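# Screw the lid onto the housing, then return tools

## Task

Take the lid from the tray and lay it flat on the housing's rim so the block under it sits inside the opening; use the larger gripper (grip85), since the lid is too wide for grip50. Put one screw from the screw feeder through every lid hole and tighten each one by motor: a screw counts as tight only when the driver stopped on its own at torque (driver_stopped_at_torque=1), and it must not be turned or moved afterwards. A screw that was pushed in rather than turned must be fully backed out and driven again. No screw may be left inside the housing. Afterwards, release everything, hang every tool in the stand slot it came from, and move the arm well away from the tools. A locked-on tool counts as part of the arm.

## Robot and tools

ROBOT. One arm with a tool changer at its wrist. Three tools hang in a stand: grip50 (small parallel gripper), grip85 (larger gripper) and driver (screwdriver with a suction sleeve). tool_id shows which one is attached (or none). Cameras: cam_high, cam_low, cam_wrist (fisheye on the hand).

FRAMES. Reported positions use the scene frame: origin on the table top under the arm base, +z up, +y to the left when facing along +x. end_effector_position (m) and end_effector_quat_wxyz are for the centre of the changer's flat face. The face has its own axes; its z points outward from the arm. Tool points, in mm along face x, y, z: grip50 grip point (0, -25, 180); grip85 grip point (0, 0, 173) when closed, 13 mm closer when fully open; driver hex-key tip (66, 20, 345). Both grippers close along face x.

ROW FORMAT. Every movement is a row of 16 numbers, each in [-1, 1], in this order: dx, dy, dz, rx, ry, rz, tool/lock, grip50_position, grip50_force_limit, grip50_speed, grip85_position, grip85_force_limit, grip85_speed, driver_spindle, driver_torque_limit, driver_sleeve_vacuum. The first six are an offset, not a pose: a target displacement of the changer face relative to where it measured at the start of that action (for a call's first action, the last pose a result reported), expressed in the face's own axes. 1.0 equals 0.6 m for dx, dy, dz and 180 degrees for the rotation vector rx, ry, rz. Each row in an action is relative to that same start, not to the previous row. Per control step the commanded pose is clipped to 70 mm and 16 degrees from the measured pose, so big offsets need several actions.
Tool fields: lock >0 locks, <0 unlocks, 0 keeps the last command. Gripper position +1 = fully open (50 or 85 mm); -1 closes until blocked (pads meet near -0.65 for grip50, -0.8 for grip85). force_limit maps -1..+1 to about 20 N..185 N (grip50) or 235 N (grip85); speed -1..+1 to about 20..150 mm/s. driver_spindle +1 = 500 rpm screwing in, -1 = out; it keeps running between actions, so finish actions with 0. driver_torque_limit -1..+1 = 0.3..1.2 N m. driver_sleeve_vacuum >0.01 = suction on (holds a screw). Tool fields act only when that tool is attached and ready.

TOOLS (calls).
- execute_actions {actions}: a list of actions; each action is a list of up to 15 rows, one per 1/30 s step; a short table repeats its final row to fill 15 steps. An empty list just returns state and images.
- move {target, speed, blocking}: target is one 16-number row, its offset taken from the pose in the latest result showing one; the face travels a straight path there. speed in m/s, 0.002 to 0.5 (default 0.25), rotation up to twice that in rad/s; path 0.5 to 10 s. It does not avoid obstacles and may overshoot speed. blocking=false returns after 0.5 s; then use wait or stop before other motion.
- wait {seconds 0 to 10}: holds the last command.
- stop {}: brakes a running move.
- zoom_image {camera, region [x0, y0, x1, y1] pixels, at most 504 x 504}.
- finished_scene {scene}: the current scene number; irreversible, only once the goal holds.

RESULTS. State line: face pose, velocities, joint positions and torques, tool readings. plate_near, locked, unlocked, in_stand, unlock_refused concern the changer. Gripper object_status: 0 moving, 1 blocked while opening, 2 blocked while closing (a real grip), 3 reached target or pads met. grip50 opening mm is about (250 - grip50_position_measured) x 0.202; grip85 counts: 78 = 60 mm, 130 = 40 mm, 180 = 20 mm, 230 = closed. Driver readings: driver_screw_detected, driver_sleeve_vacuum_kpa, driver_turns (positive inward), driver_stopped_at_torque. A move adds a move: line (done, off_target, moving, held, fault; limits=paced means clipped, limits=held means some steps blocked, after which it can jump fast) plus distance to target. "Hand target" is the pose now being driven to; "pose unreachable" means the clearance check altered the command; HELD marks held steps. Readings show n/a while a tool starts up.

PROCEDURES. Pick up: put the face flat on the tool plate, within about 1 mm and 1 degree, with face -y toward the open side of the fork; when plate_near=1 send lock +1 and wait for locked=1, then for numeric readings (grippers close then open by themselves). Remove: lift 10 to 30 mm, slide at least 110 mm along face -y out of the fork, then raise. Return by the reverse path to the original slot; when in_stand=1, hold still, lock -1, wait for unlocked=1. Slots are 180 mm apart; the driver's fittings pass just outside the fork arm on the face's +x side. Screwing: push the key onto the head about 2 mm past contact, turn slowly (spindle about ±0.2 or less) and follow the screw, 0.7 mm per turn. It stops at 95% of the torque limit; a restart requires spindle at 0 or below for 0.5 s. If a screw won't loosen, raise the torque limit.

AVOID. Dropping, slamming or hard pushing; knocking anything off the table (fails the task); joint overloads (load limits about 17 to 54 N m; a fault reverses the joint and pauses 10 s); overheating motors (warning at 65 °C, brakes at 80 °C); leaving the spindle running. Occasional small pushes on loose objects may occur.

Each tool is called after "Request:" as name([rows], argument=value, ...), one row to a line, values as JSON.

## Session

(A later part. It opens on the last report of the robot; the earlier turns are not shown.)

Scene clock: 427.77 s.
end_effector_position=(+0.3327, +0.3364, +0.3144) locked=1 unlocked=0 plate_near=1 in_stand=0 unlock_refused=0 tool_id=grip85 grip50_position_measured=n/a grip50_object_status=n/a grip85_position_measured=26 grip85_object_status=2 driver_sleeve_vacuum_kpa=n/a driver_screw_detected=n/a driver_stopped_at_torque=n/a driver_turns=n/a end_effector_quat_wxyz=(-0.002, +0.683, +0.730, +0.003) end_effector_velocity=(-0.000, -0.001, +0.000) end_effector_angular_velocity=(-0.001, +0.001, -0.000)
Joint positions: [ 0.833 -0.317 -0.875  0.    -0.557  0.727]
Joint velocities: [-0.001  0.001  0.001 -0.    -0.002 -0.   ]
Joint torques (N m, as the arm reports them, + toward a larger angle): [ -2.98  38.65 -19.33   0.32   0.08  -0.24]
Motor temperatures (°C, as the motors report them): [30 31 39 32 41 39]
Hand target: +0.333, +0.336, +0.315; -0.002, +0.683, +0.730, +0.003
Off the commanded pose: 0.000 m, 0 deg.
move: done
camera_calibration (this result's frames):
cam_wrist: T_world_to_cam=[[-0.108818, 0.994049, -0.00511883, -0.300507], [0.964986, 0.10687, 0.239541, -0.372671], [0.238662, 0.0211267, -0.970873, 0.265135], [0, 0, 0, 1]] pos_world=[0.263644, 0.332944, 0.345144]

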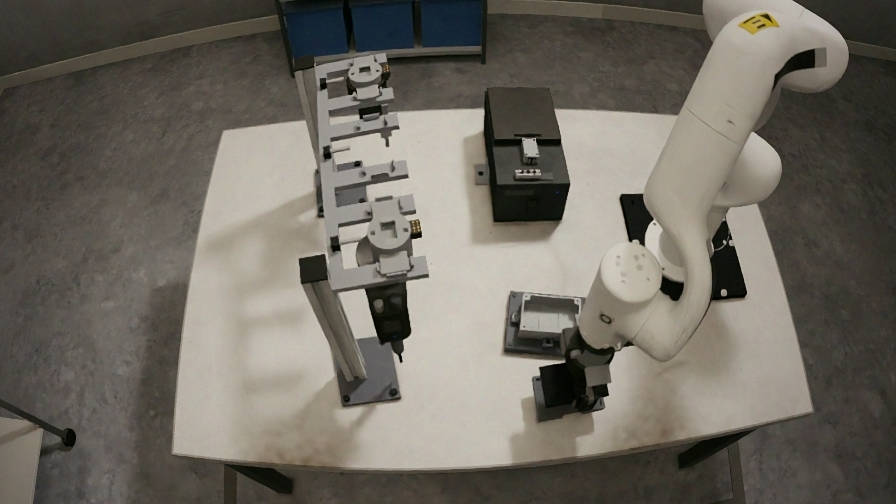

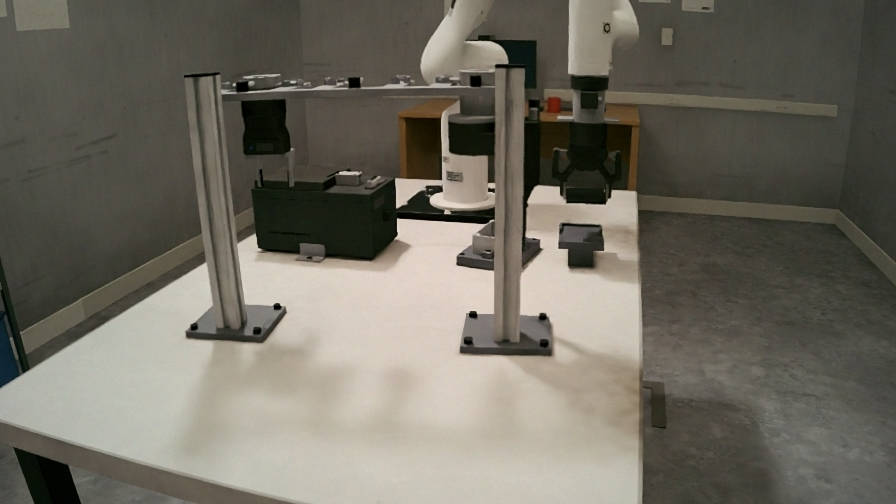

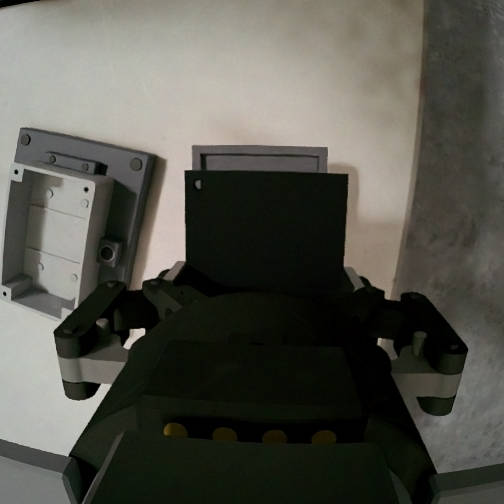

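Request:
move(target=[-0.309,0.2054,-0.176,0,0,0.06,1,0,0,0,-1,-0.3,-0.6,0,0,0], speed=0.2)

Request:
zoom_image(camera="cam_wrist", region=[180,0,360,190])

Scene clock: 476.77 s.
end_effector_position=(+0.4674, +0.1590, +0.4190) locked=1 unlocked=0 plate_near=1 in_stand=0 unlock_refused=0 tool_id=grip85 grip50_position_measured=n/a grip50_object_status=n/a grip85_position_measured=26 grip85_object_status=2 driver_sleeve_vacuum_kpa=n/a driver_screw_detected=n/a driver_stopped_at_torque=n/a driver_turns=n/a end_effector_quat_wxyz=(-0.002, +0.749, +0.663, +0.003) end_effector_velocity=(+0.001, -0.001, +0.002) end_effector_angular_velocity=(+0.001, -0.003, -0.002)
Joint positions: [ 0.372 -0.216 -1.021  0.001 -0.805  0.453]
Joint velocities: [-0.003  0.    -0.004 -0.    -0.001 -0.001]
Joint torques (N m, as the arm reports them, + toward a larger angle): [ -0.82  38.52 -22.01   0.21  -0.03  -0.26]
Motor temperatures (°C, as the motors report them): [30 31 39 32 40 39]
Hand target: +0.468, +0.159, +0.419; -0.002, +0.749, +0.663, +0.003
Off the commanded pose: 0.000 m, 0 deg.
move: done
camera_calibration (this result's frames):
cam_wrist: T_world_to_cam=[[0.078785, 0.996879, -0.00496664, -0.197163], [0.968245, -0.0753343, 0.238383, -0.480832], [0.237265, -0.0235899, -0.971159, 0.346158], [0, 0, 0, 1]] pos_world=[0.398965, 0.168491, 0.449817]

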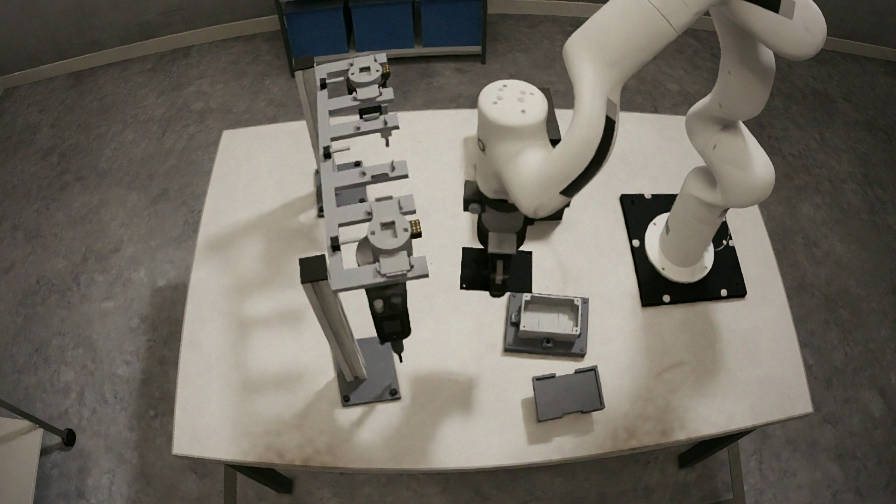

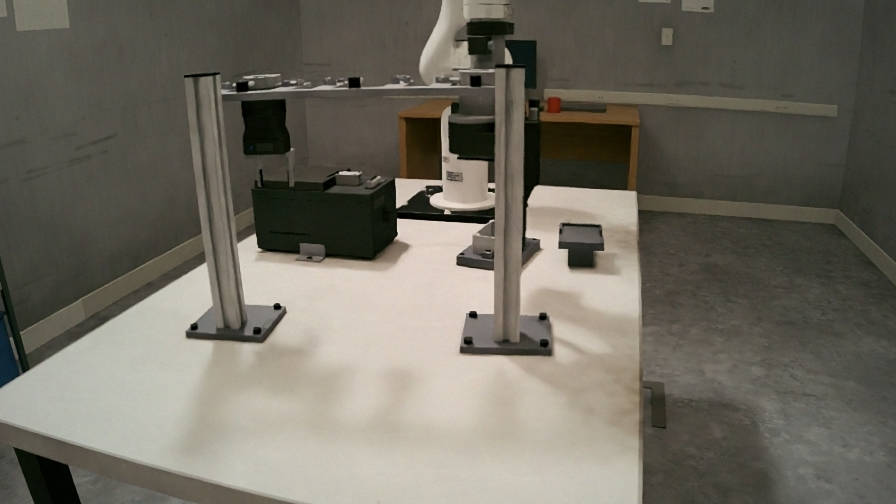

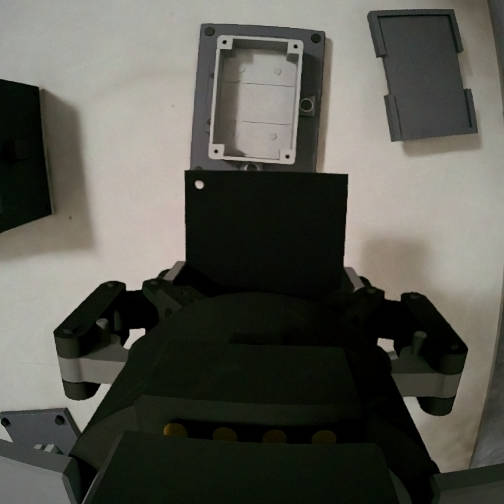

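Region (180, 0, 360, 190) of cam_wrist's 504x504 image, scaled by 2.653, with more detail than that image has; it fills the left 477 columns of this view, and the rest is white.

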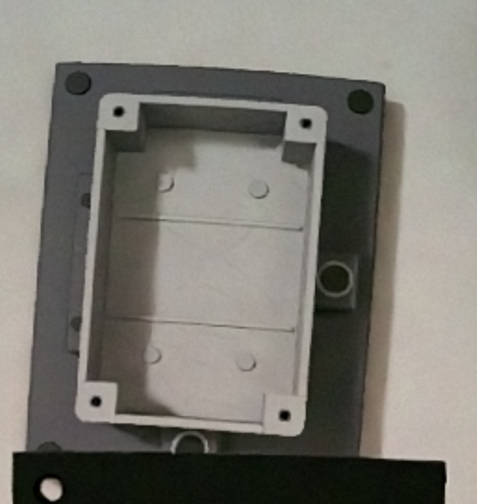

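Request:
move(target=[-0.0187,-0.1965,0.23,0,0,0.0161,1,0,0,0,-1,-0.3,-0.6,0,0,0], speed=0.15)

Request:
zoom_image(camera="cam_wrist", region=[160,90,380,270])

Scene clock: 523.80 s.
end_effector_position=(+0.3495, +0.1631, +0.2812) locked=1 unlocked=0 plate_near=1 in_stand=0 unlock_refused=0 tool_id=grip85 grip50_position_measured=n/a grip50_object_status=n/a grip85_position_measured=26 grip85_object_status=2 driver_sleeve_vacuum_kpa=n/a driver_screw_detected=n/a driver_stopped_at_torque=n/a driver_turns=n/a end_effector_quat_wxyz=(-0.002, +0.765, +0.643, +0.003) end_effector_velocity=(-0.001, -0.000, -0.001) end_effector_angular_velocity=(-0.002, +0.002, -0.001)
Joint positions: [ 0.48  -0.191 -0.616  0.    -0.422  0.613]
Joint velocities: [ 0.002 -0.001  0.003 -0.003  0.002  0.005]
Joint torques (N m, as the arm reports them, + toward a larger angle): [ -2.34  29.72 -16.89   0.11   0.02  -0.28]
Motor temperatures (°C, as the motors report them): [30 31 40 32 40 39]
Hand target: +0.349, +0.163, +0.281; -0.002, +0.765, +0.643, +0.003
Off the commanded pose: 0.000 m, 0 deg.
move: done
camera_calibration (this result's frames):
cam_wrist: T_world_to_cam=[[0.129456, 0.991574, -0.00479248, -0.209563], [0.963054, -0.124579, 0.238761, -0.323781], [0.236152, -0.0355245, -0.971067, 0.24271], [0, 0, 0, 1]] pos_world=[0.281632, 0.176083, 0.31199]

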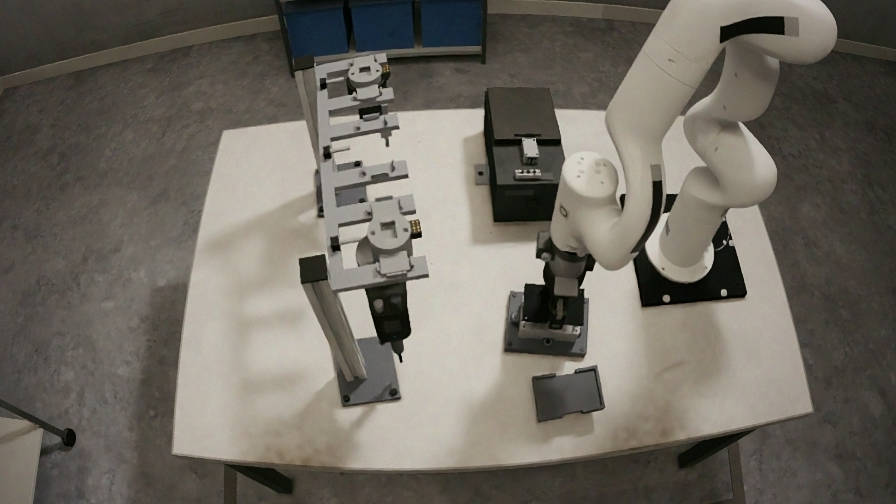

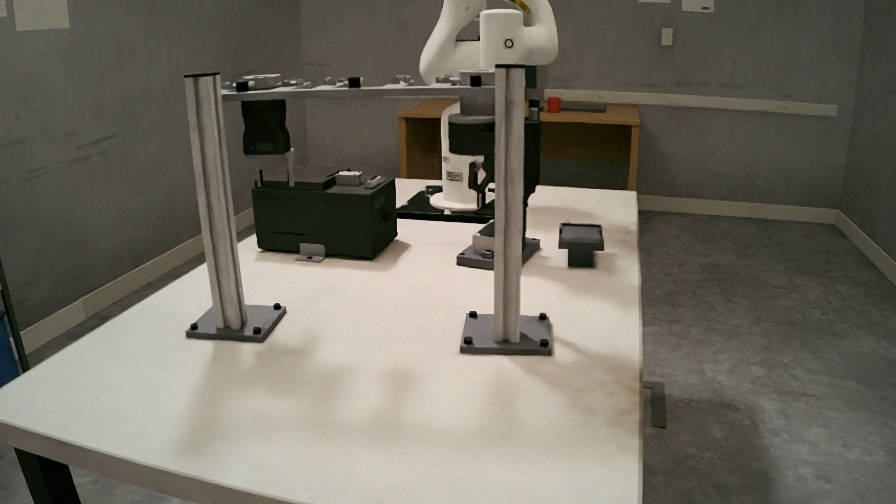

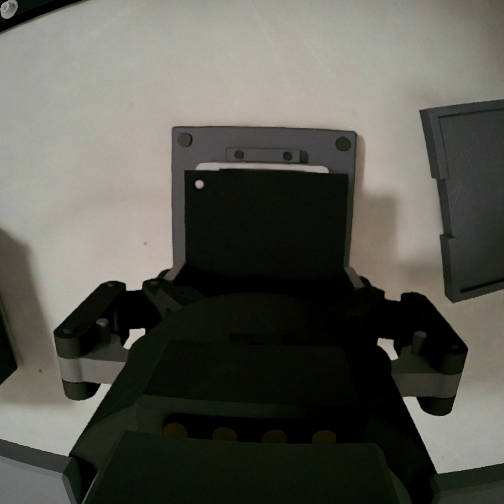

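Region (160, 90, 380, 270) of cam_wrist's 504x504 image, scaled by 2.291, with more detail than that image has; it fills the top 412 rows of this view, and the rest is white.

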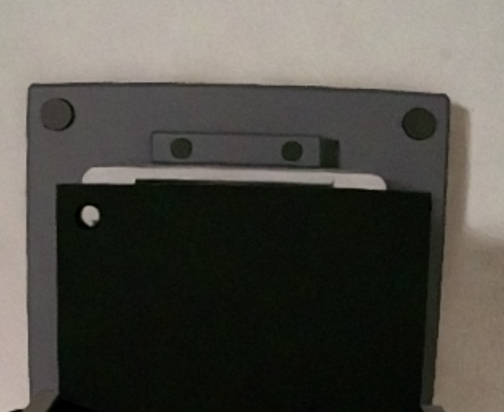

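Request:
move(target=[-0.0043,0,0.042,0,0,0,1,0,0,0,-1,-0.3,-0.6,0,0,0], speed=0.05)

Request:
zoom_image(camera="cam_wrist", region=[160,110,380,270])

Scene clock: 544.93 s.
end_effector_position=(+0.3491, +0.1608, +0.2561) locked=1 unlocked=0 plate_near=1 in_stand=0 unlock_refused=0 tool_id=grip85 grip50_position_measured=n/a grip50_object_status=n/a grip85_position_measured=26 grip85_object_status=2 driver_sleeve_vacuum_kpa=n/a driver_screw_detected=n/a driver_stopped_at_torque=n/a driver_turns=n/a end_effector_quat_wxyz=(-0.002, +0.765, +0.643, +0.003) end_effector_velocity=(+0.000, +0.000, -0.000) end_effector_angular_velocity=(+0.001, -0.002, +0.001)
Joint positions: [ 0.474 -0.247 -0.604  0.    -0.355  0.607]
Joint velocities: [ 0.    -0.001 -0.    -0.     0.003 -0.   ]
Joint torques (N m, as the arm reports them, + toward a larger angle): [ -2.16  29.89 -16.04  -0.25   0.07  -0.14]
Motor temperatures (°C, as the motors report them): [30 31 40 32 40 39]
Hand target: +0.349, +0.161, +0.256; -0.002, +0.765, +0.643, +0.003
Off the commanded pose: 0.000 m, 0 deg.
move: done
camera_calibration (this result's frames):
cam_wrist: T_world_to_cam=[[0.129502, 0.991568, -0.00478814, -0.207298], [0.962995, -0.124616, 0.23898, -0.317788], [0.236368, -0.0355593, -0.971013, 0.218265], [0, 0, 0, 1]] pos_world=[0.281283, 0.17371, 0.28689]

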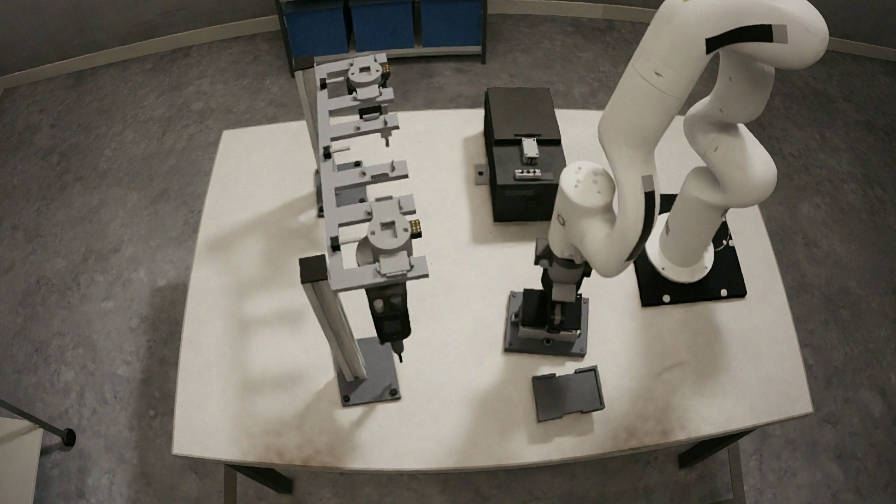

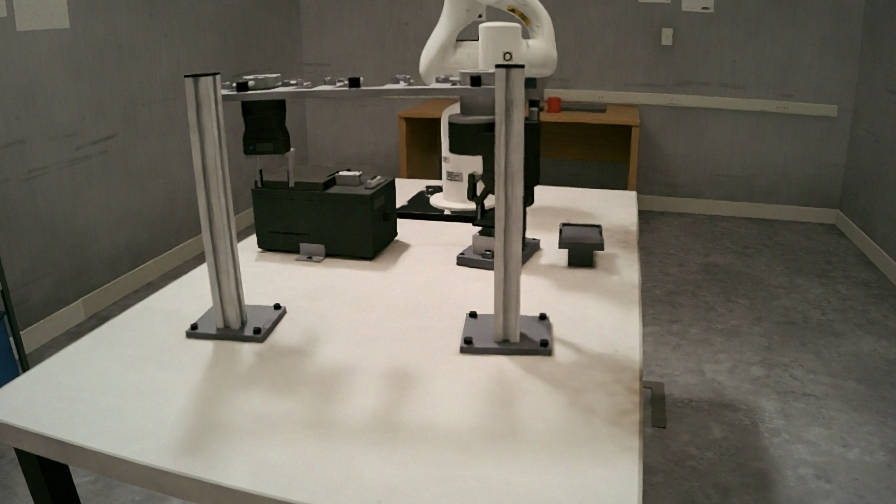

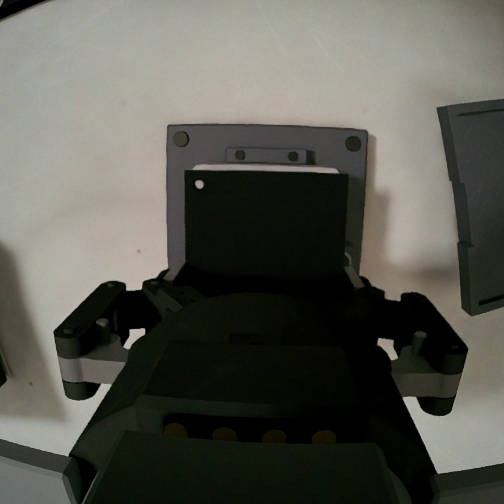

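Region (160, 110, 380, 270) of cam_wrist's 504x504 image, scaled by 2.291, with more detail than that image has; it fills the top 367 rows of this view, and the rest is white.

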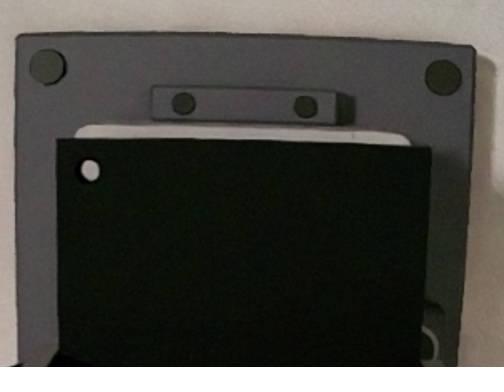

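Request:
move(target=[0,0,0.025,0,0,0,1,0,0,0,-1,-0.3,-0.6,0,0,0], speed=0.02)

Request:
zoom_image(camera="cam_wrist", region=[160,130,380,270])

Request:
zoom_image(camera="cam_high", region=[500,280,600,365])

Scene clock: 561.47 s.
end_effector_position=(+0.3495, +0.1610, +0.2427) locked=1 unlocked=0 plate_near=1 in_stand=0 unlock_refused=0 tool_id=grip85 grip50_position_measured=n/a grip50_object_status=n/a grip85_position_measured=26 grip85_object_status=2 driver_sleeve_vacuum_kpa=n/a driver_screw_detected=n/a driver_stopped_at_torque=n/a driver_turns=n/a end_effector_quat_wxyz=(-0.002, +0.766, +0.643, +0.002) end_effector_velocity=(-0.000, -0.000, -0.002) end_effector_angular_velocity=(+0.002, -0.004, -0.001)
Joint positions: [ 0.474 -0.282 -0.604 -0.    -0.322  0.608]
Joint velocities: [-0.001 -0.004  0.002 -0.     0.01   0.   ]
Joint torques (N m, as the arm reports them, + toward a larger angle): [-1.4   3.67 -7.97 -0.21  6.71 -0.77]
Motor temperatures (°C, as the motors report them): [30 31 40 32 40 39]
Hand target: +0.349, +0.161, +0.241; -0.002, +0.765, +0.643, +0.003
Off the commanded pose: 0.002 m, 0 deg.
move: done
camera_calibration (this result's frames):
cam_wrist: T_world_to_cam=[[0.129828, 0.991519, -0.00597871, -0.207446], [0.963394, -0.124714, 0.237315, -0.314625], [0.234557, -0.0365699, -0.971414, 0.206014], [0, 0, 0, 1]] pos_world=[0.281718, 0.173982, 0.27355]

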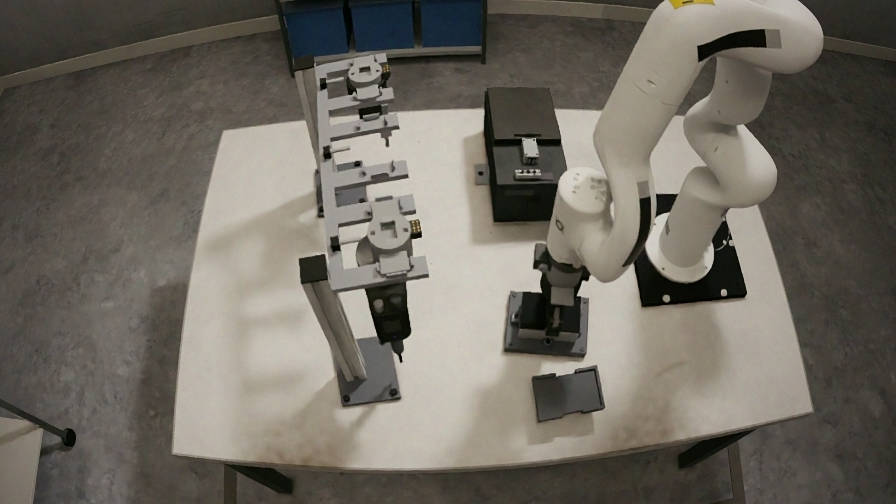

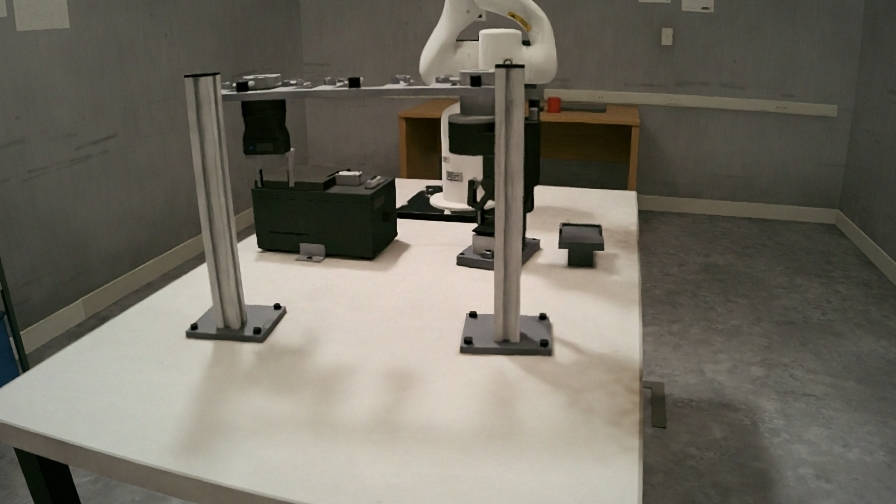

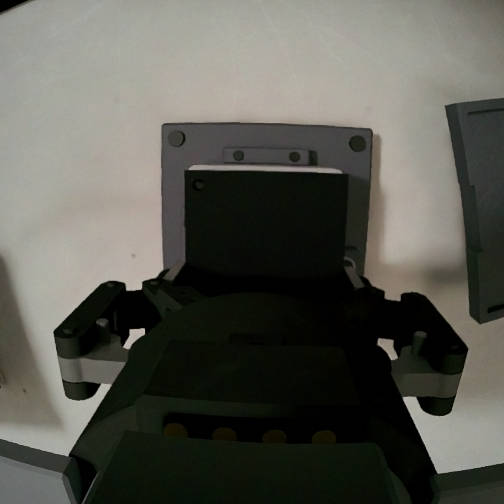

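Region (160, 130, 380, 270) of cam_wrist's 504x504 image, scaled by 2.291, with more detail than that image has; it fills the top 321 rows of this view, and the rest is white.

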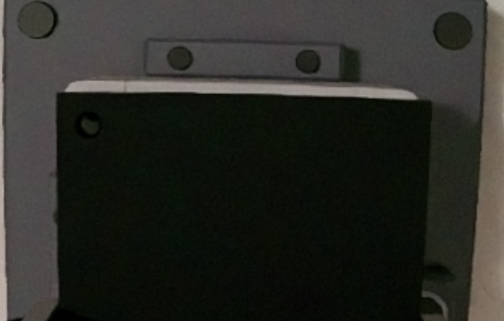

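Region (500, 280, 600, 365) of cam_high's 896x504 image, scaled by 5.040, with more detail than that image has; it fills the top 428 rows of this view, and the rest is white.

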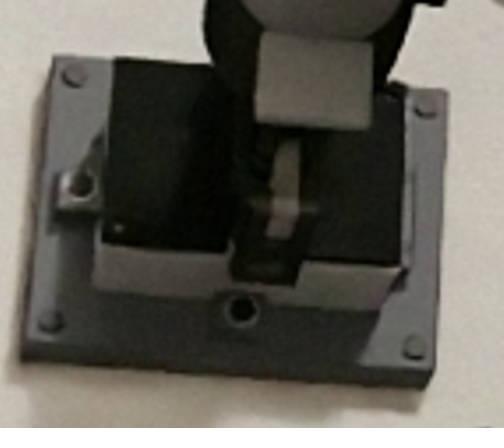

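Request:
execute_actions([
  [[0,0,-0.004,0,0,0,1,0,0,0,-1,-0.3,-0.6,0,0,0]],
])

Request:
zoom_image(camera="cam_wrist", region=[170,150,370,230])

Request:
zoom_image(camera="cam_low", region=[455,200,545,275])

Scene clock: 573.17 s.
end_effector_position=(+0.3487, +0.1606, +0.2441) locked=1 unlocked=0 plate_near=1 in_stand=0 unlock_refused=0 tool_id=grip85 grip50_position_measured=n/a grip50_object_status=n/a grip85_position_measured=26 grip85_object_status=2 driver_sleeve_vacuum_kpa=n/a driver_screw_detected=n/a driver_stopped_at_torque=n/a driver_turns=n/a end_effector_quat_wxyz=(-0.002, +0.766, +0.643, +0.001) end_effector_velocity=(+0.004, +0.002, +0.005) end_effector_angular_velocity=(+0.003, -0.006, -0.000)
Joint positions: [ 0.474 -0.277 -0.602 -0.    -0.327  0.608]
Joint velocities: [ 0.001  0.006 -0.01   0.    -0.009  0.001]
Joint torques (N m, as the arm reports them, + toward a larger angle): [ -1.45  31.86 -15.74  -0.11   0.09  -0.28]
Motor temperatures (°C, as the motors report them): [30 31 39 32 40 39]
Hand target: +0.350, +0.161, +0.245; -0.002, +0.766, +0.643, +0.002
Off the commanded pose: 0.001 m, 0 deg.
Step readings (end_effector_position):
0: (+0.3492, +0.1608, +0.2423)
1: (+0.3492, +0.1608, +0.2423)
2: (+0.3492, +0.1608, +0.2426)
4: (+0.3490, +0.1608, +0.2432)
8: (+0.3490, +0.1607, +0.2436)
15: end_effector_position above
camera_calibration (this result's frames):
cam_wrist: T_world_to_cam=[[0.129843, 0.99151, -0.00698854, -0.206738], [0.963814, -0.124555, 0.235688, -0.314042], [0.232817, -0.0373381, -0.971804, 0.208435], [0, 0, 0, 1]] pos_world=[0.280994, 0.17365, 0.275129]

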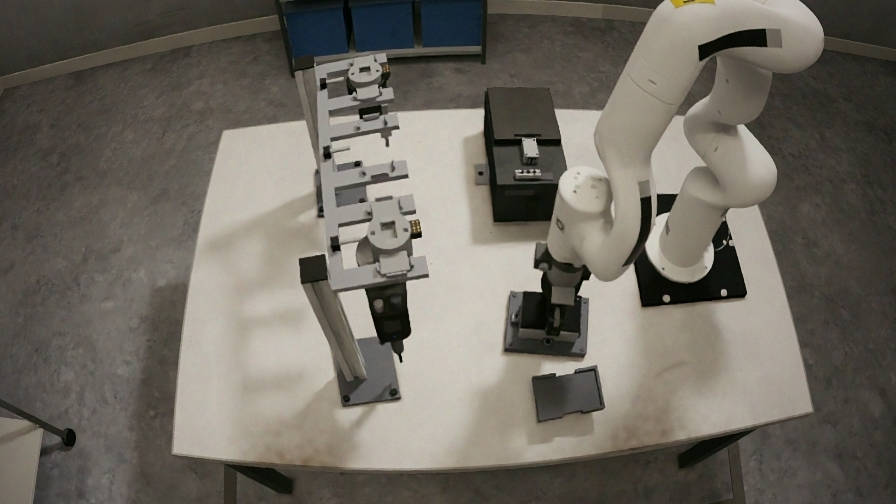

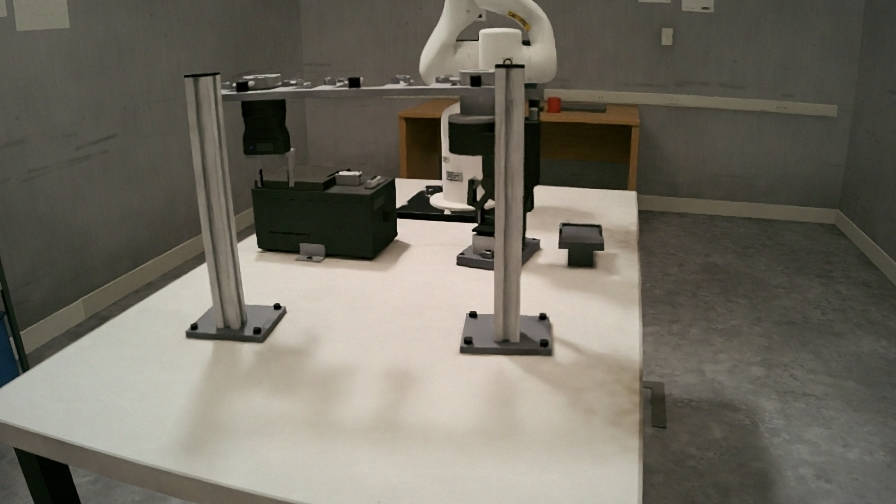

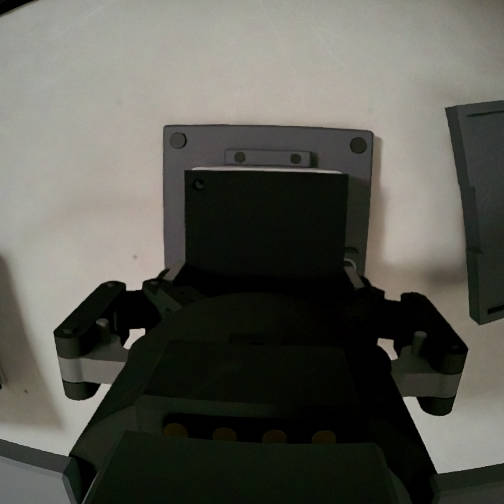

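Region (170, 150, 370, 230) of cam_wrist's 504x504 image, scaled by 2.520, with more detail than that image has; it fills the top 202 rows of this view, and the rest is white.

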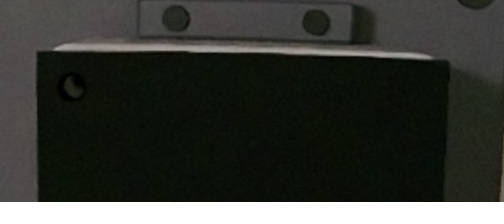

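Region (455, 200, 545, 275) of cam_low's 896x504 image, scaled by 5.600, with more detail than that image has.

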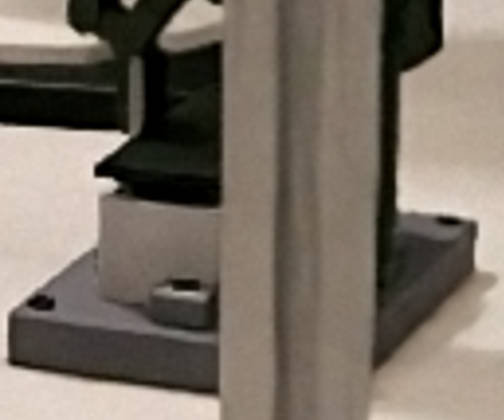

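Request:
zoom_image(camera="cam_wrist", region=[180,160,230,205])

Request:
zoom_image(camera="cam_wrist", region=[310,160,360,280])

Region (180, 160, 230, 205) of cam_wrist's 504x504 image, scaled by 10.080, with more detail than that image has; it fills the top 454 rows of this view, and the rest is white.

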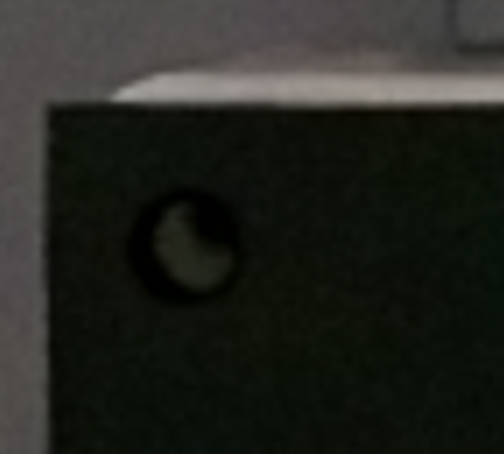

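Region (310, 160, 360, 280) of cam_wrist's 504x504 image, scaled by 4.200, with more detail than that image has; it fills the left 210 columns of this view, and the rest is white.

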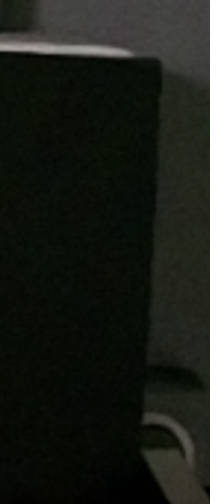

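Request:
execute_actions([
  [[0,0,-0.001,0,0,0.0022,1,0,0,0,-1,-0.3,-0.6,0,0,0]],
  [[0,0,0.002,0,0,0,1,0,0,0,-1,-0.3,-0.6,0,0,0],[0,0,0.004,0,0,0,1,0,0,0,-1,-0.3,-0.6,0,0,0],[0,0,0.006,0,0,0,1,0,0,0,-1,-0.3,-0.6,0,0,0]],
])

Scene clock: 635.80 s.
end_effector_position=(+0.3488, +0.1605, +0.2412) locked=1 unlocked=0 plate_near=1 in_stand=0 unlock_refused=0 tool_id=grip85 grip50_position_measured=n/a grip50_object_status=n/a grip85_position_measured=26 grip85_object_status=2 driver_sleeve_vacuum_kpa=n/a driver_screw_detected=n/a driver_stopped_at_torque=n/a driver_turns=n/a end_effector_quat_wxyz=(-0.002, +0.768, +0.641, +0.001) end_effector_velocity=(-0.000, +0.000, -0.002) end_effector_angular_velocity=(+0.001, -0.001, +0.001)
Joint positions: [ 0.474 -0.285 -0.602 -0.    -0.319  0.614]
Joint velocities: [ 0.001 -0.004  0.001  0.001  0.006 -0.001]
Joint torques (N m, as the arm reports them, + toward a larger angle): [  2.2   14.36 -10.9    0.91   3.32  -0.1 ]
Motor temperatures (°C, as the motors report them): [30 31 39 32 40 39]
Hand target: +0.349, +0.161, +0.241; -0.002, +0.768, +0.641, +0.001
Off the commanded pose: 0.000 m, 0 deg.
Step readings (end_effector_position; steps 1 to 15: 1st action; 16 to 30: 2nd action):
0: (+0.3495, +0.1610, +0.2451)
1: (+0.3495, +0.1610, +0.2451)
2: (+0.3494, +0.1609, +0.2450)
4: (+0.3491, +0.1608, +0.2449)
8: (+0.3488, +0.1606, +0.2447)
15: (+0.3488, +0.1606, +0.2447)
16: (+0.3488, +0.1606, +0.2447)
17: (+0.3488, +0.1606, +0.2446)
19: (+0.3488, +0.1607, +0.2435)
23: (+0.3492, +0.1608, +0.2427)
30: end_effector_position above
camera_calibration (this result's frames):
cam_wrist: T_world_to_cam=[[0.13637, 0.990634, -0.00689354, -0.208779], [0.962893, -0.130909, 0.236008, -0.312122], [0.232895, -0.038822, -0.971727, 0.205732], [0, 0, 0, 1]] pos_world=[0.281098, 0.173951, 0.272139]

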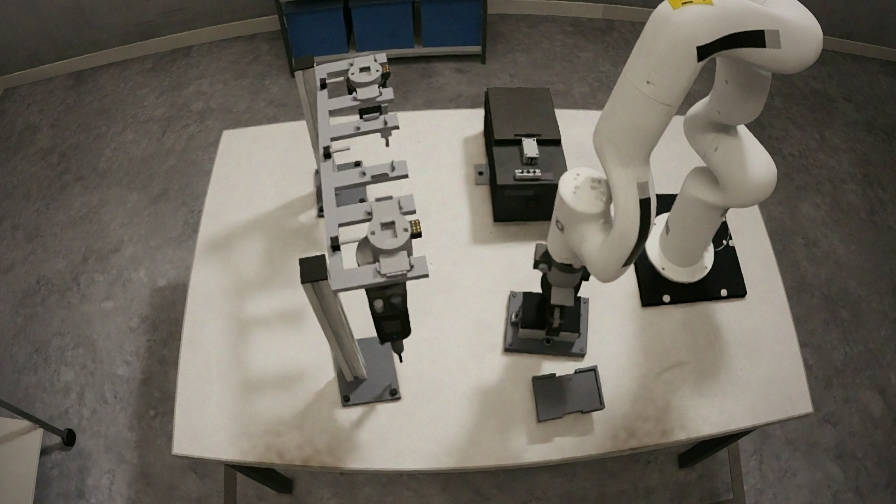

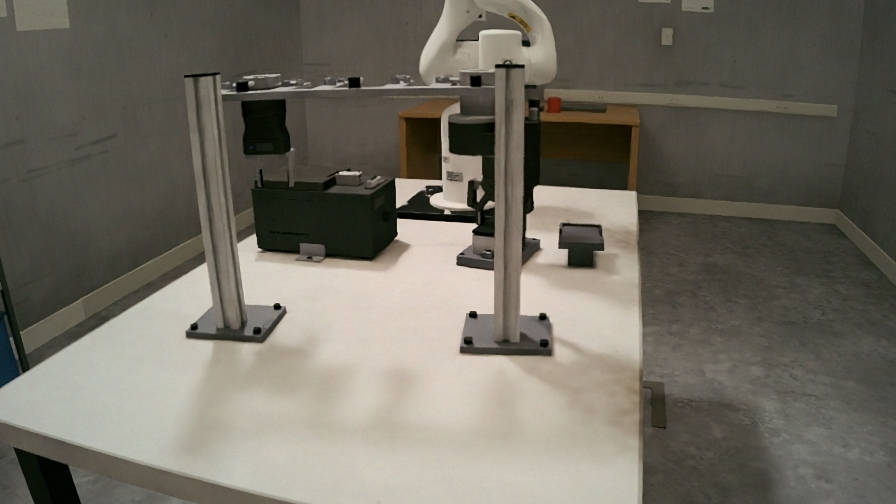

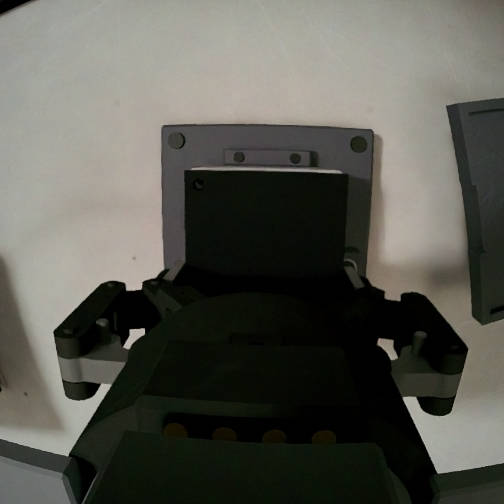

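Request:
execute_actions([
  [[0,0,-0.005,0,0,0,1,0,0,0,-1,-0.3,-0.6,0,0,0]],
])

Request:
zoom_image(camera="cam_low", region=[465,205,505,255])

Request:
zoom_image(camera="cam_high", region=[510,290,590,350])

Scene clock: 652.07 s.
end_effector_position=(+0.3487, +0.1607, +0.2443) locked=1 unlocked=0 plate_near=1 in_stand=0 unlock_refused=0 tool_id=grip85 grip50_position_measured=n/a grip50_object_status=n/a grip85_position_measured=26 grip85_object_status=2 driver_sleeve_vacuum_kpa=n/a driver_screw_detected=n/a driver_stopped_at_torque=n/a driver_turns=n/a end_effector_quat_wxyz=(-0.002, +0.768, +0.641, +0.001) end_effector_velocity=(-0.000, -0.001, -0.000) end_effector_angular_velocity=(-0.001, -0.000, +0.002)
Joint positions: [ 0.475 -0.277 -0.602  0.    -0.328  0.615]
Joint velocities: [-0.002  0.     0.002 -0.003  0.002 -0.001]
Joint torques (N m, as the arm reports them, + toward a larger angle): [ -0.81  31.61 -15.36  -0.32  -0.11  -0.28]
Motor temperatures (°C, as the motors report them): [30 31 39 32 40 39]
Hand target: +0.349, +0.160, +0.244; -0.002, +0.768, +0.641, +0.001
Off the commanded pose: 0.000 m, 0 deg.
Step readings (end_effector_position):
0: (+0.3487, +0.1606, +0.2411)
1: (+0.3487, +0.1606, +0.2412)
2: (+0.3487, +0.1606, +0.2414)
4: (+0.3485, +0.1604, +0.2418)
8: (+0.3483, +0.1604, +0.2426)
15: end_effector_position above
camera_calibration (this result's frames):
cam_wrist: T_world_to_cam=[[0.136463, 0.99062, -0.00710359, -0.208908], [0.963028, -0.130974, 0.235421, -0.312646], [0.232282, -0.0389672, -0.971867, 0.209096], [0, 0, 0, 1]] pos_world=[0.281025, 0.174148, 0.275333]

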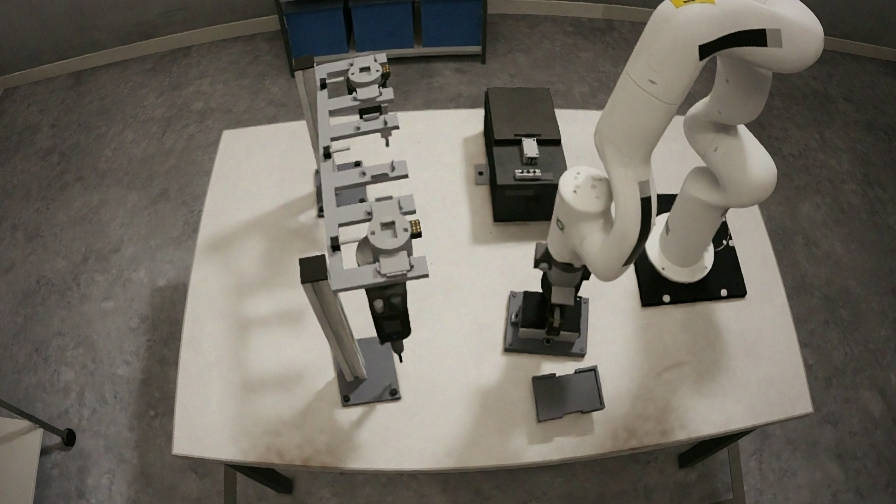

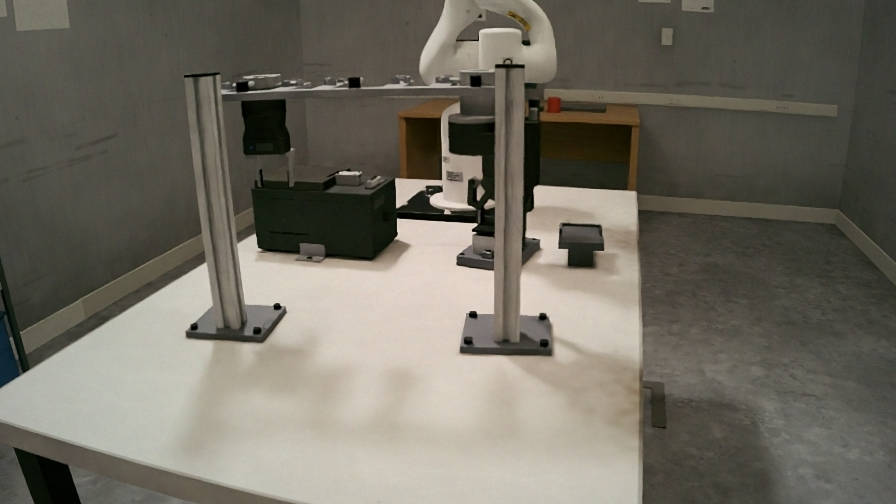

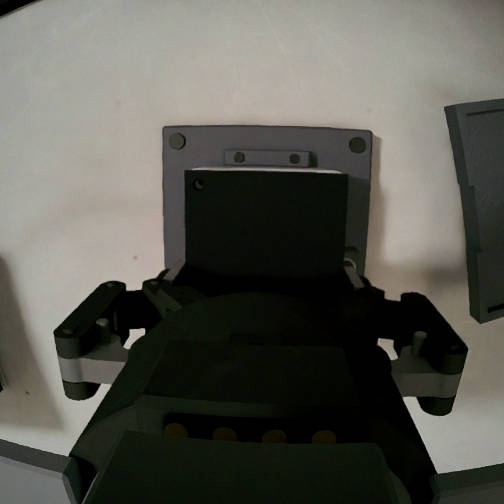

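Region (465, 205, 505, 255) of cam_low's 896x504 image, scaled by 10.080, with more detail than that image has; it fills the left 403 columns of this view, and the rest is white.

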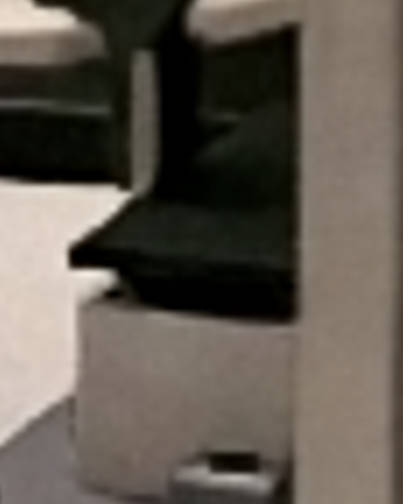

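Region (510, 290, 590, 350) of cam_high's 896x504 image, scaled by 6.300, with more detail than that image has; it fills the top 378 rows of this view, and the rest is white.

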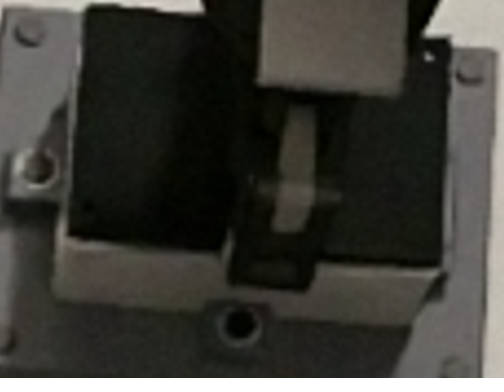

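Request:
zoom_image(camera="cam_wrist", region=[175,155,275,200])

Request:
zoom_image(camera="cam_wrist", region=[260,155,360,200])

Region (175, 155, 275, 200) of cam_wrist's 504x504 image, scaled by 5.040, with more detail than that image has; it fills the top 227 rows of this view, and the rest is white.

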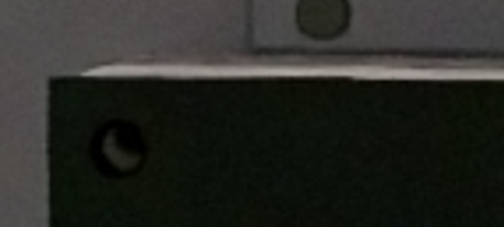

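Region (260, 155, 360, 200) of cam_wrist's 504x504 image, scaled by 5.040, with more detail than that image has; it fills the top 227 rows of this view, and the rest is white.

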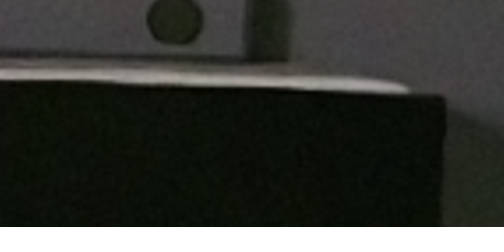

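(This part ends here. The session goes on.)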